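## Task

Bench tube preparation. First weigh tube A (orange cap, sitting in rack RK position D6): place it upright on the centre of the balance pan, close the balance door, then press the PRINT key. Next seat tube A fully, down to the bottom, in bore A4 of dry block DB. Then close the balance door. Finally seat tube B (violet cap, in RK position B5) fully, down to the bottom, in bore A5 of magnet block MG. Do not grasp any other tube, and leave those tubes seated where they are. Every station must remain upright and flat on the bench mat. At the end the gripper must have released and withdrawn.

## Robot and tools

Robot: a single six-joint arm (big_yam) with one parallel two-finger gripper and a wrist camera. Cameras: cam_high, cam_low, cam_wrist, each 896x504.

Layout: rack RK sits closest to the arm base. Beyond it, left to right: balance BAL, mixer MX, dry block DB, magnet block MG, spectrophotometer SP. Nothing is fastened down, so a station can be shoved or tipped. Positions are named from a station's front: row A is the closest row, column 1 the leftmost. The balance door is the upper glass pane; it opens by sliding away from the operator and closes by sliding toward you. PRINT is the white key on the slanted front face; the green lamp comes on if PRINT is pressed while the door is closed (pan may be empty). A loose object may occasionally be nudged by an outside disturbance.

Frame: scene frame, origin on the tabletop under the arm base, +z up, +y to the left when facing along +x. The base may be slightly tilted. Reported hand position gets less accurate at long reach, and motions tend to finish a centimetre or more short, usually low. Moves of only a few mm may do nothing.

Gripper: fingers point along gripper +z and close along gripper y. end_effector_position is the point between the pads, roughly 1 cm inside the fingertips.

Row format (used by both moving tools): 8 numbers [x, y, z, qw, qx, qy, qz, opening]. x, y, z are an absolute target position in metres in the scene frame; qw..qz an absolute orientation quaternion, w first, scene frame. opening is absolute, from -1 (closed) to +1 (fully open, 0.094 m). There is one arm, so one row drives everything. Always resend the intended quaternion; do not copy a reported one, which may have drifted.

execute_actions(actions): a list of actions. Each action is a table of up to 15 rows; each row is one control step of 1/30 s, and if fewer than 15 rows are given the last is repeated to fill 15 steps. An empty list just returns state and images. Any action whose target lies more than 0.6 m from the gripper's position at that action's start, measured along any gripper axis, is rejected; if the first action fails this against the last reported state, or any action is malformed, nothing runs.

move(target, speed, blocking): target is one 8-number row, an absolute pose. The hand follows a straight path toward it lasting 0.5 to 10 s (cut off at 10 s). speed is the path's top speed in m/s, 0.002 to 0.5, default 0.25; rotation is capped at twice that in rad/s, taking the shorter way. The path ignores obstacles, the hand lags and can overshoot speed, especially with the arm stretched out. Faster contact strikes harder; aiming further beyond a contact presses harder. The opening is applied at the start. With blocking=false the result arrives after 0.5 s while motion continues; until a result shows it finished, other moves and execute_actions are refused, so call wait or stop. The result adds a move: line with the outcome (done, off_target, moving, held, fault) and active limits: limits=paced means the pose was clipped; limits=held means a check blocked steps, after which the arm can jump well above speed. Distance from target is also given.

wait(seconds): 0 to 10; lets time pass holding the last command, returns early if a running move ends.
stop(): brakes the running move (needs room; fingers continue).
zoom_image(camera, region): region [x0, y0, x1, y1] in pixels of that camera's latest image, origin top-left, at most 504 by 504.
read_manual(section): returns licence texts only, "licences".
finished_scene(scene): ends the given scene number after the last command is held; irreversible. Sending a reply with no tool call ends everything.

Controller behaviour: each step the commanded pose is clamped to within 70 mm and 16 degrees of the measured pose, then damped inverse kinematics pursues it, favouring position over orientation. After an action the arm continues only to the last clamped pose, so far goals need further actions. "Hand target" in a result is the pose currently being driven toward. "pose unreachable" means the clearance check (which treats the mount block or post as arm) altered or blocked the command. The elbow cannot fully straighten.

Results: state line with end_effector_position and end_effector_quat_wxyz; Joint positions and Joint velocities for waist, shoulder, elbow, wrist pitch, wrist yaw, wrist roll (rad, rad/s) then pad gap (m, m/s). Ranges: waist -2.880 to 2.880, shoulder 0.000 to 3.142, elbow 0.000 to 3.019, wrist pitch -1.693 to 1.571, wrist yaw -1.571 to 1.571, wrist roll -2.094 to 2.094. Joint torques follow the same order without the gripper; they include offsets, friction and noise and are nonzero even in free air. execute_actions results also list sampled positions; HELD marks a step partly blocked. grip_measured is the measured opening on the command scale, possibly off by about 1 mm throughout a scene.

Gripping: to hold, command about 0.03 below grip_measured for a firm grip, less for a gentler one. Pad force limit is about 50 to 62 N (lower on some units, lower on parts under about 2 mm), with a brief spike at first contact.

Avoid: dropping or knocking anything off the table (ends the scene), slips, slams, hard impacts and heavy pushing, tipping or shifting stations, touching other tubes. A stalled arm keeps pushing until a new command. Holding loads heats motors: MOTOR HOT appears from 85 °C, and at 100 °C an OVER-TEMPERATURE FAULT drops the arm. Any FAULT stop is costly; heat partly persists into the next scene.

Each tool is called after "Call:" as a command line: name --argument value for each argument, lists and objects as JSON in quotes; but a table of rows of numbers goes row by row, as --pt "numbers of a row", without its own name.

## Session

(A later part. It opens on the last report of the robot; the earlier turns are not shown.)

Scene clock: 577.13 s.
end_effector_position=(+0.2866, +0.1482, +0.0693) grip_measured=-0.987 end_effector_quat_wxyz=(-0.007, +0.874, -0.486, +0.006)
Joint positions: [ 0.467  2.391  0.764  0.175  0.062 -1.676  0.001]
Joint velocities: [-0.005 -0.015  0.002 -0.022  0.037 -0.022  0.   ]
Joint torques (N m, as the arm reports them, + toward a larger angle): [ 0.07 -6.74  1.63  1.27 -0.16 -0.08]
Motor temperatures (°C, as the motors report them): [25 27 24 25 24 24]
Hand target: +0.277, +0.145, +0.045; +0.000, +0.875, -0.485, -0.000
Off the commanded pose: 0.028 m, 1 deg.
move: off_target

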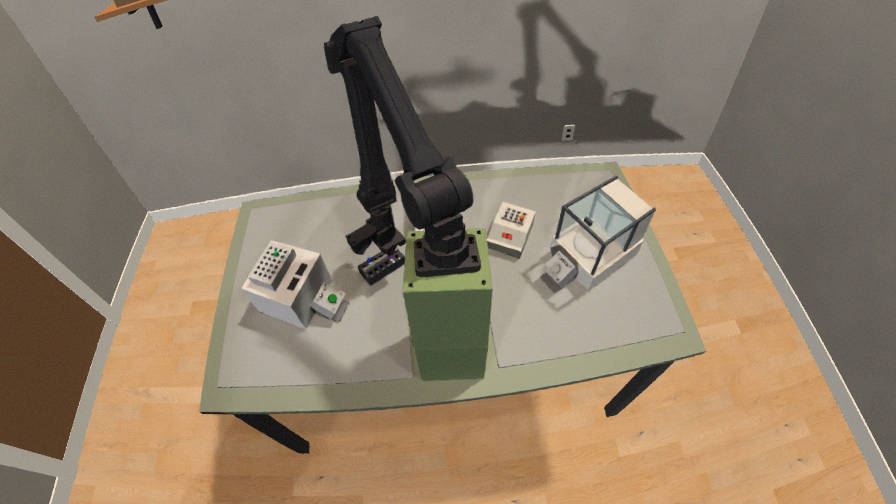

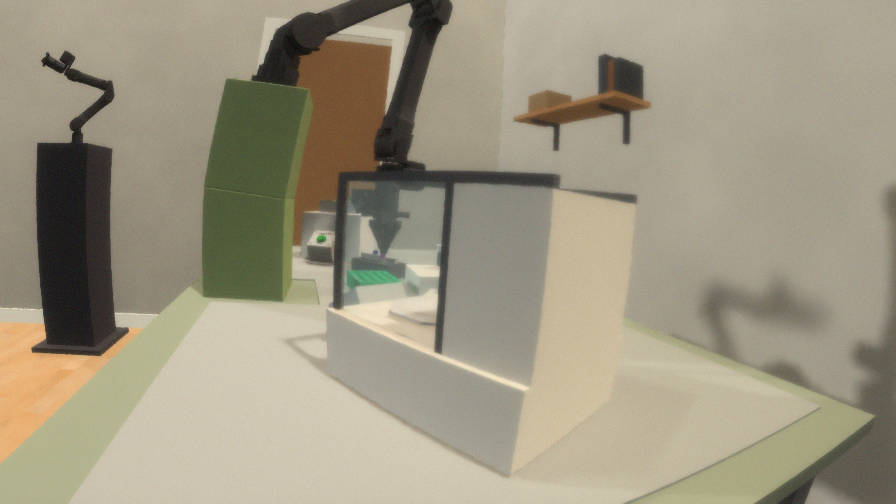

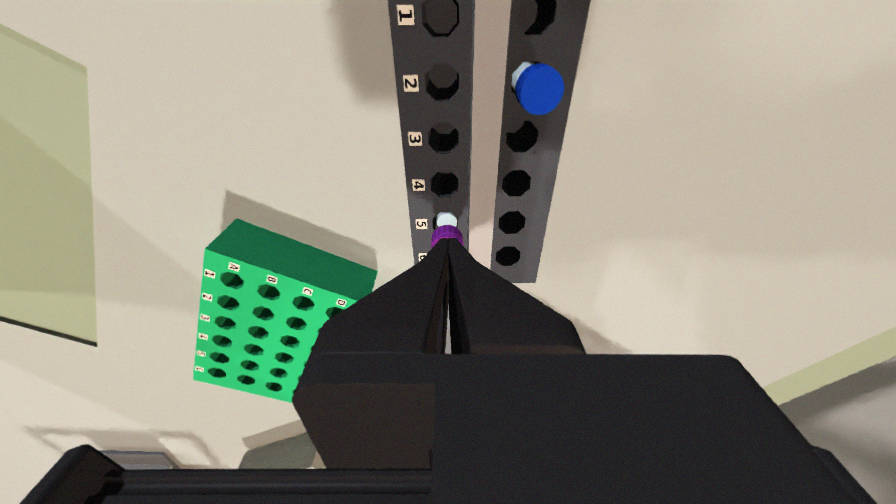

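Call:
move --target '[0.285,0.14,0.22,0,-0.8746,0.4848,0,-1]' --speed 0.15

Call:
move --target '[0.346,-0.264,0.20,0,-0.5,0.866,0,-1]' --speed 0.25

Call:
move --target '[0.351,-0.258,0.115,0,-0.5,0.866,0,-1]' --speed 0.07

Scene clock: 583.73 s.
end_effector_position=(+0.2895, +0.1395, +0.2197) grip_measured=-0.987 end_effector_quat_wxyz=(-0.004, +0.874, -0.486, +0.004)
Joint positions: [ 0.467  1.868  0.594 -0.187  0.062 -1.676  0.001]
Joint velocities: [-0.005  0.005 -0.002 -0.017  0.051 -0.11  -0.   ]
Joint torques (N m, as the arm reports them, + toward a larger angle): [  0.43 -10.6    1.6   -0.28  -0.14   0.  ]
Motor temperatures (°C, as the motors report them): [25 27 24 25 24 24]
Hand target: +0.284, +0.140, +0.220; +0.000, +0.875, -0.485, -0.000
Off the commanded pose: 0.005 m, 1 deg.
move: done

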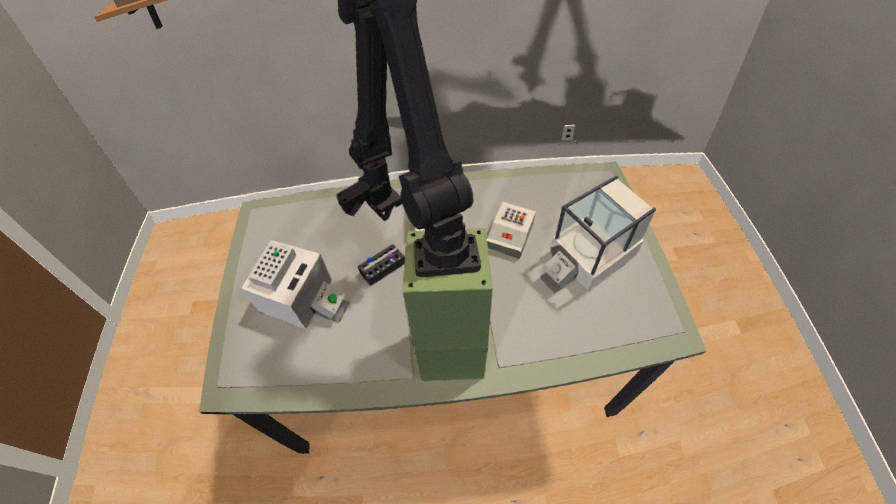

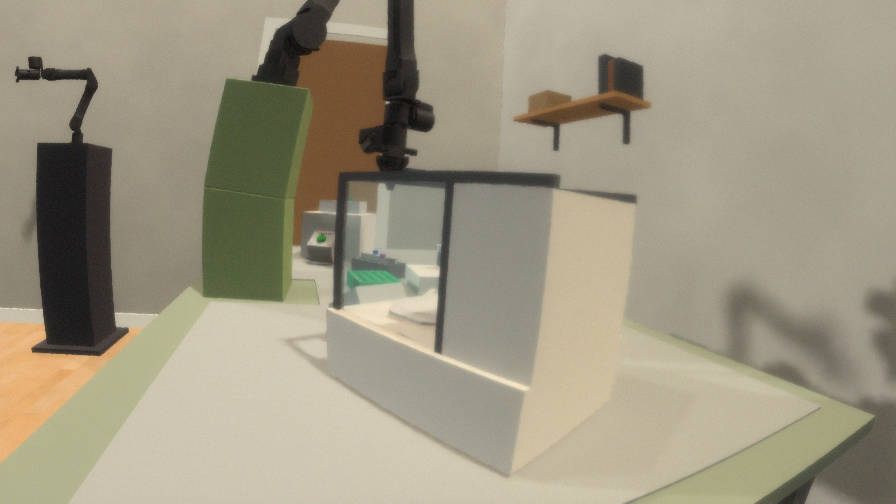

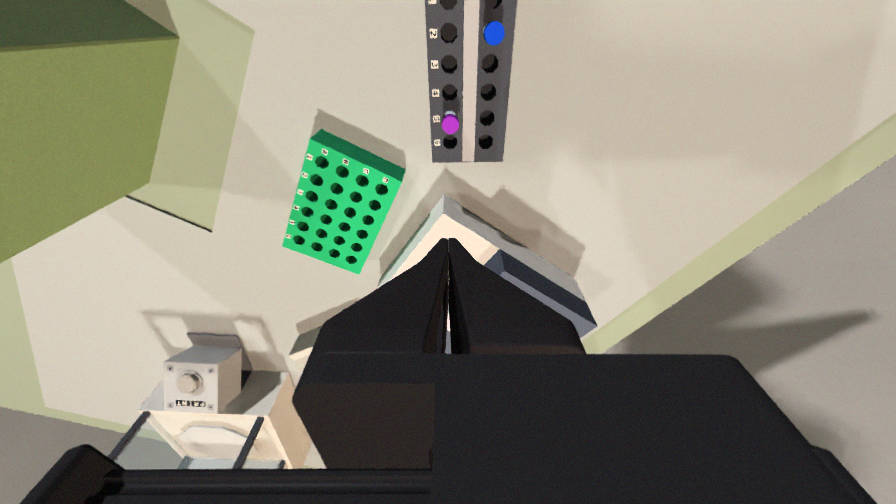

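Scene clock: 586.33 s.
end_effector_position=(+0.3464, -0.2717, +0.2127) grip_measured=-0.987 end_effector_quat_wxyz=(+0.001, -0.508, +0.861, -0.020)
Joint positions: [-0.649  1.998  0.923 -0.36  -0.05  -1.721  0.001]
Joint velocities: [-0.005  0.015 -0.017 -0.007 -0.007 -0.022  0.   ]
Joint torques (N m, as the arm reports them, + toward a larger angle): [ -1.31 -11.4    5.55  -0.23  -0.23   0.09]
Motor temperatures (°C, as the motors report them): [25 27 24 25 24 24]
Hand target: +0.345, -0.269, +0.202; -0.002, -0.501, +0.866, -0.007
Off the commanded pose: 0.015 m, 2 deg.
move: off_target

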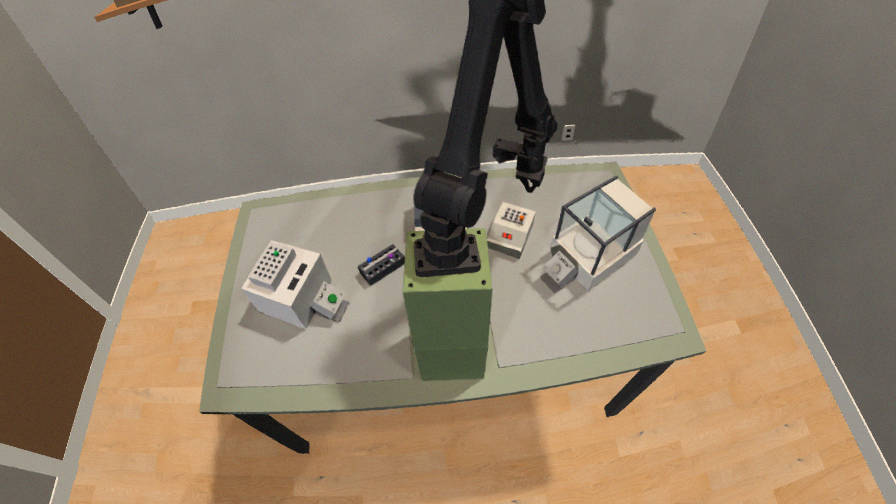

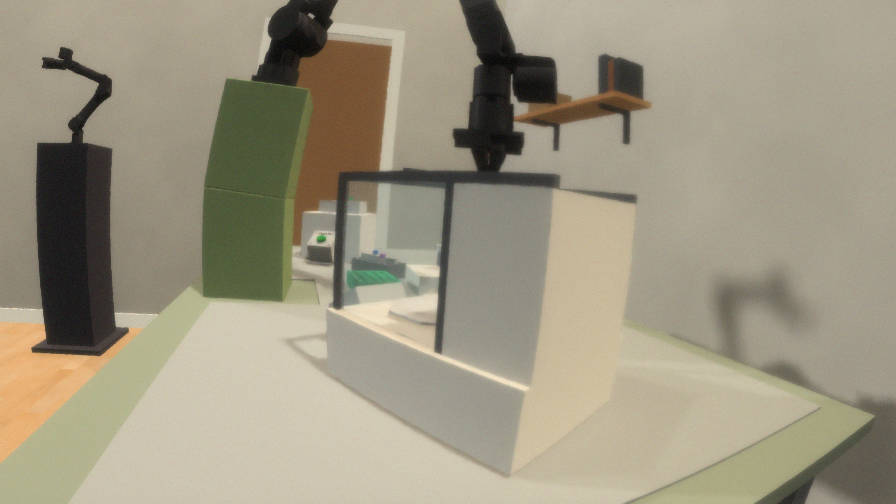

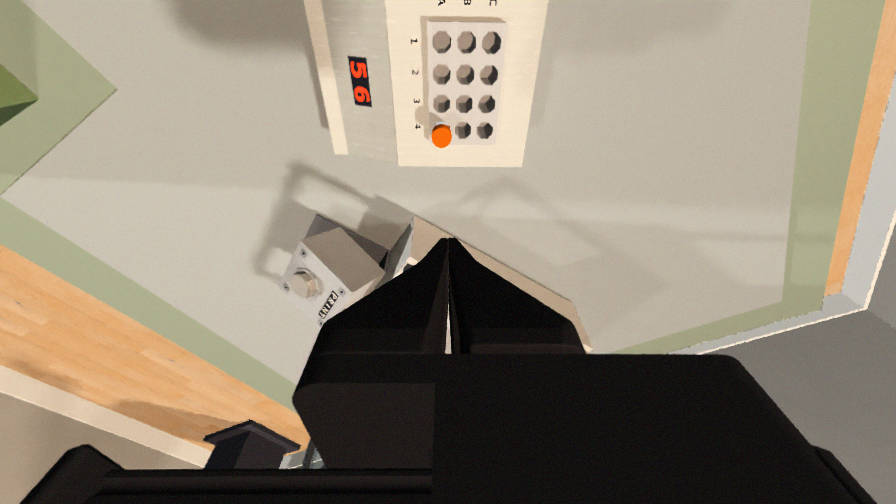

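Scene clock: 588.10 s.
end_effector_position=(+0.3478, -0.2618, +0.1260) grip_measured=-0.987 end_effector_quat_wxyz=(-0.001, -0.503, +0.865, -0.003)
Joint positions: [-0.62   2.235  0.998 -0.229 -0.056 -1.683  0.001]
Joint velocities: [-0.015 -0.005  0.007 -0.002 -0.081 -0.051  0.002]
Joint torques (N m, as the arm reports them, + toward a larger angle): [ -0.77 -12.72   3.99   0.47  -0.25   0.08]
Motor temperatures (°C, as the motors report them): [25 27 24 25 24 24]
Hand target: +0.351, -0.258, +0.115; +0.000, -0.500, +0.866, +0.000
Off the commanded pose: 0.012 m, 0 deg.
move: off_target

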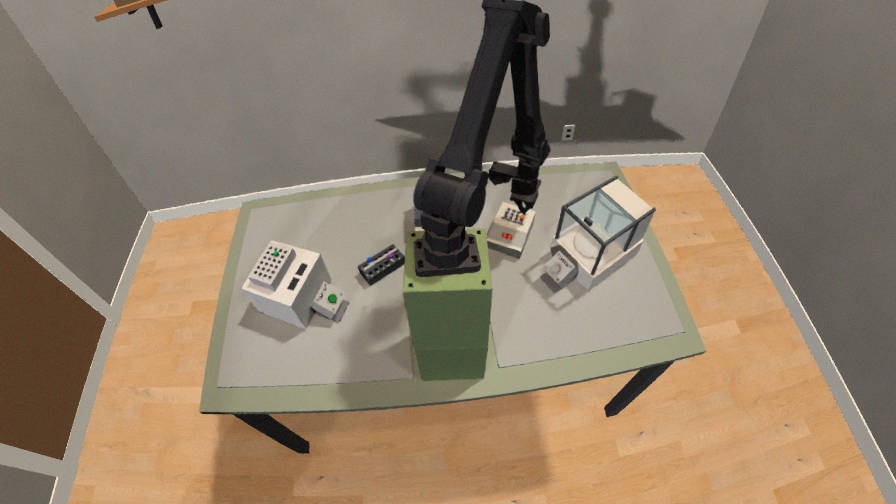

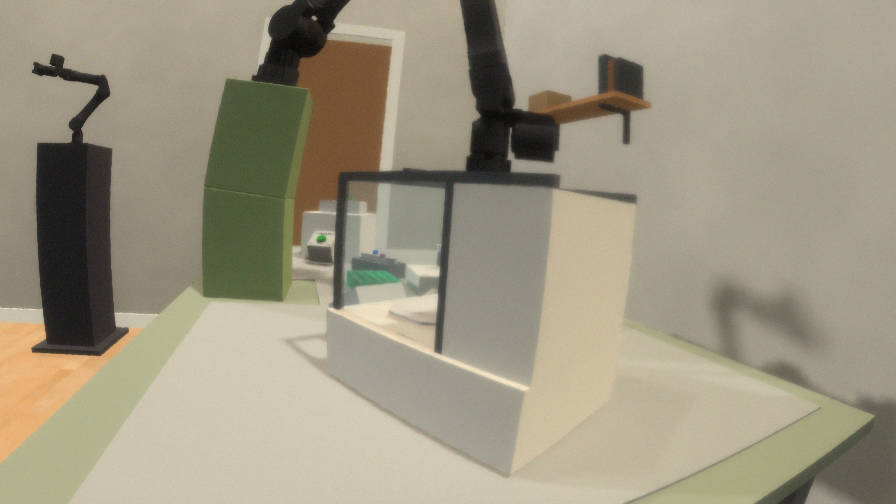

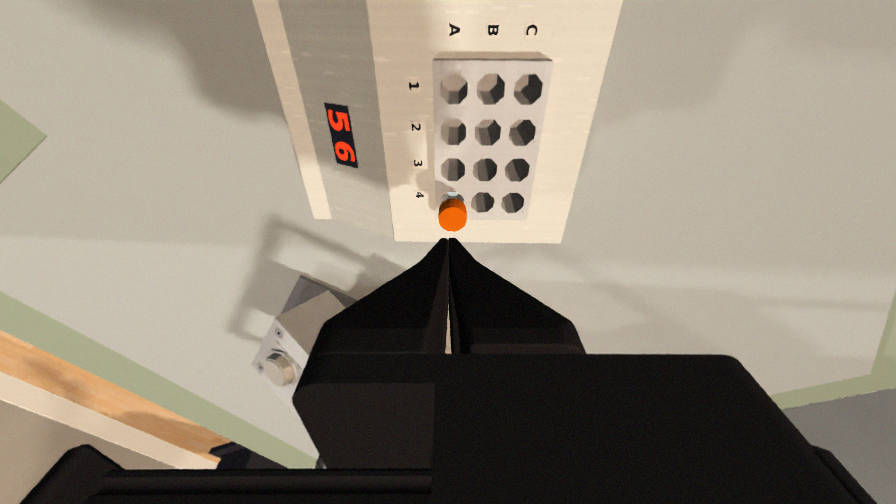

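Call:
move --target '[0.353,-0.257,0.073,0,-0.5,0.866,0,-1]' --speed 0.03

Call:
move --target '[0.34,-0.24,0.25,0,-0.5,0.866,0,-1]' --speed 0.15

Scene clock: 594.27 s.
end_effector_position=(+0.3525, -0.2653, +0.1030) grip_measured=-0.987 end_effector_quat_wxyz=(+0.001, -0.500, +0.866, -0.008)
Joint positions: [-0.617  2.3    1.033 -0.188 -0.056 -1.674  0.001]
Joint velocities: [ 0.005 -0.024  0.007 -0.007  0.066  0.022 -0.001]
Joint torques (N m, as the arm reports them, + toward a larger angle): [-0.42 -9.85  5.    1.29 -0.2   0.12]
Motor temperatures (°C, as the motors report them): [25 27 24 25 24 24]
Hand target: +0.352, -0.256, +0.075; -0.000, -0.500, +0.866, +0.000
Off the commanded pose: 0.031 m, 1 deg.
move: off_target

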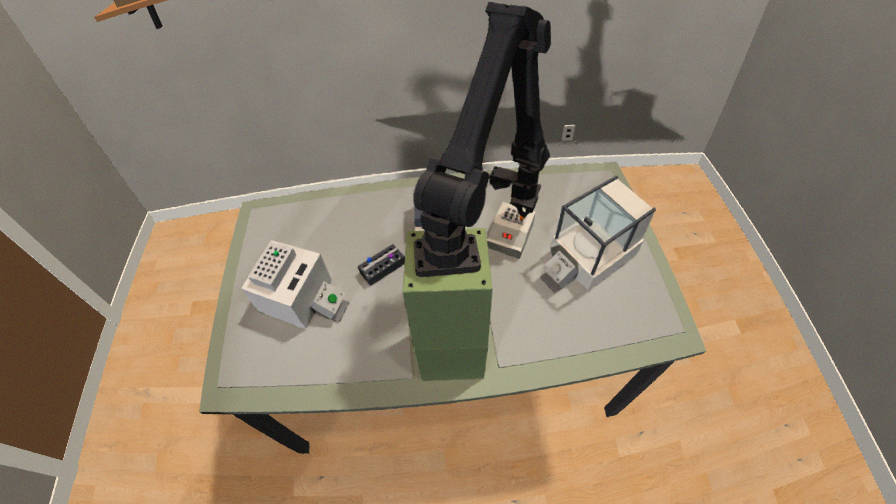

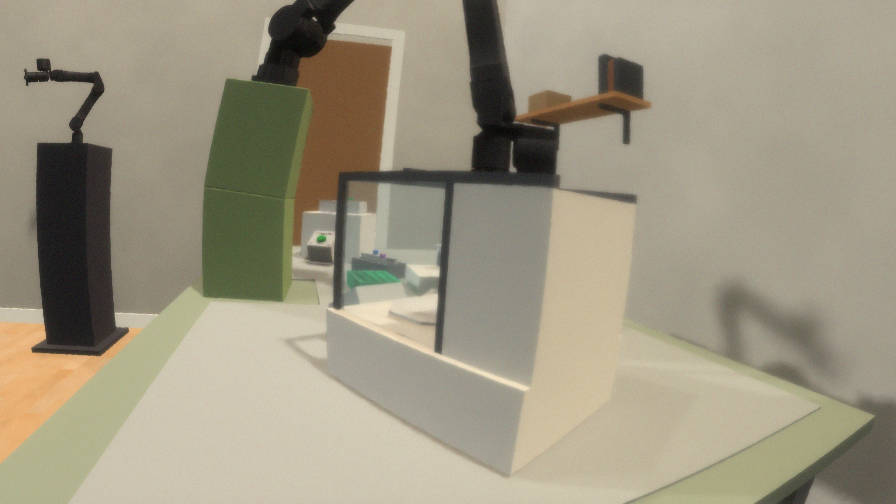

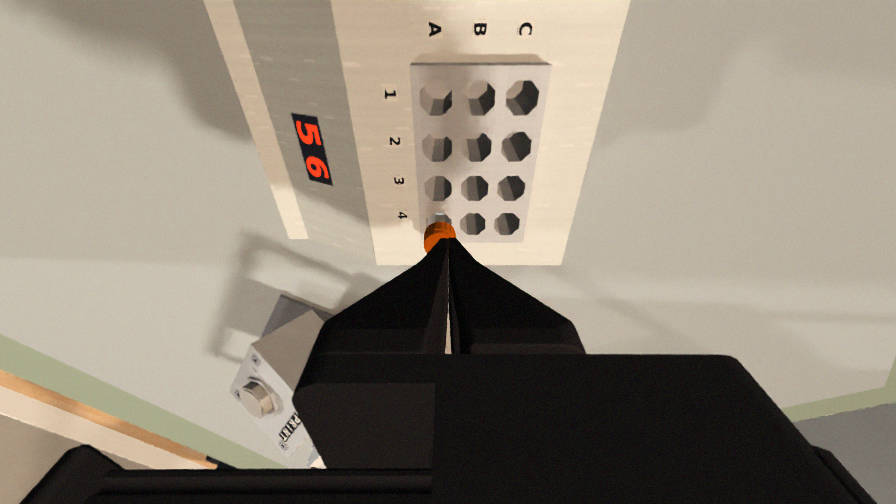

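Scene clock: 595.67 s.
end_effector_position=(+0.3404, -0.2457, +0.2492) grip_measured=-0.987 end_effector_quat_wxyz=(+0.000, -0.500, +0.866, -0.005)
Joint positions: [-0.617  1.88   0.869 -0.45  -0.056 -1.674  0.001]
Joint velocities: [-0.024 -0.005 -0.012 -0.017 -0.007  0.066 -0.001]
Joint torques (N m, as the arm reports them, + toward a larger angle): [ -0.85 -13.93   3.99  -0.33  -0.23   0.04]
Motor temperatures (°C, as the motors report them): [25 28 24 25 24 24]
Hand target: +0.339, -0.239, +0.250; +0.000, -0.500, +0.866, +0.000
Off the commanded pose: 0.006 m, 1 deg.
move: done

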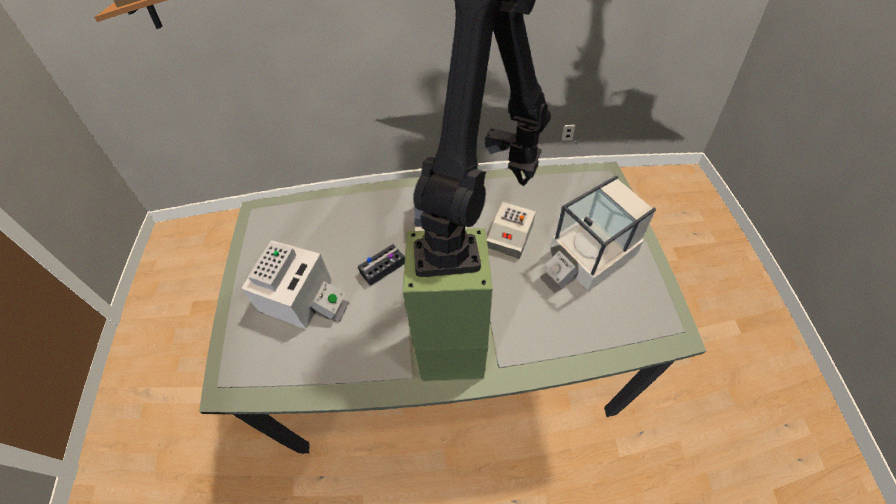

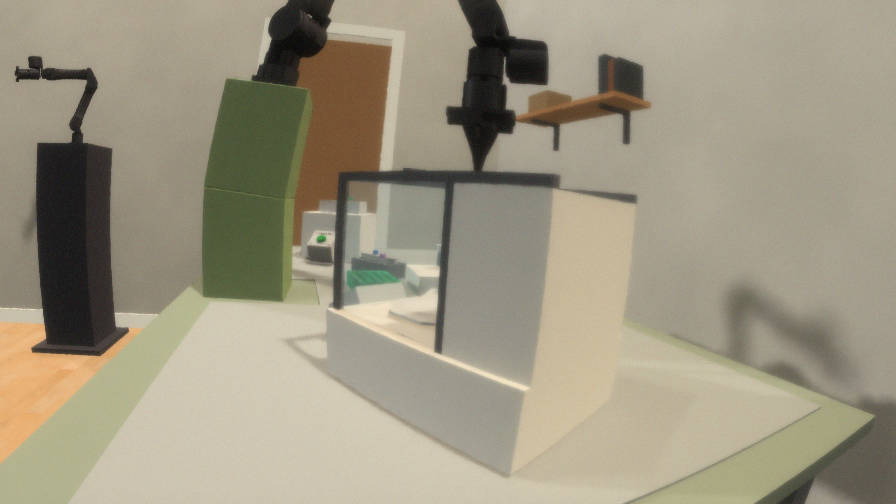

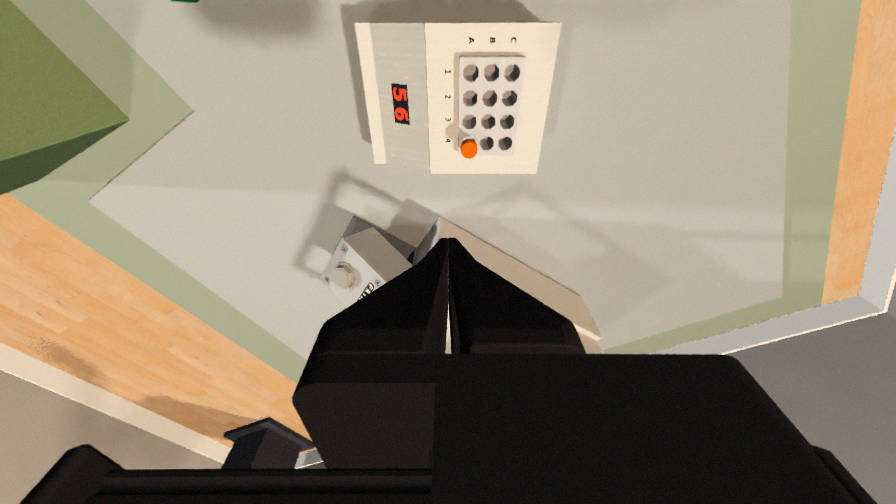

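Call:
finished_scene --scene 2

The scene is finished: the task was done.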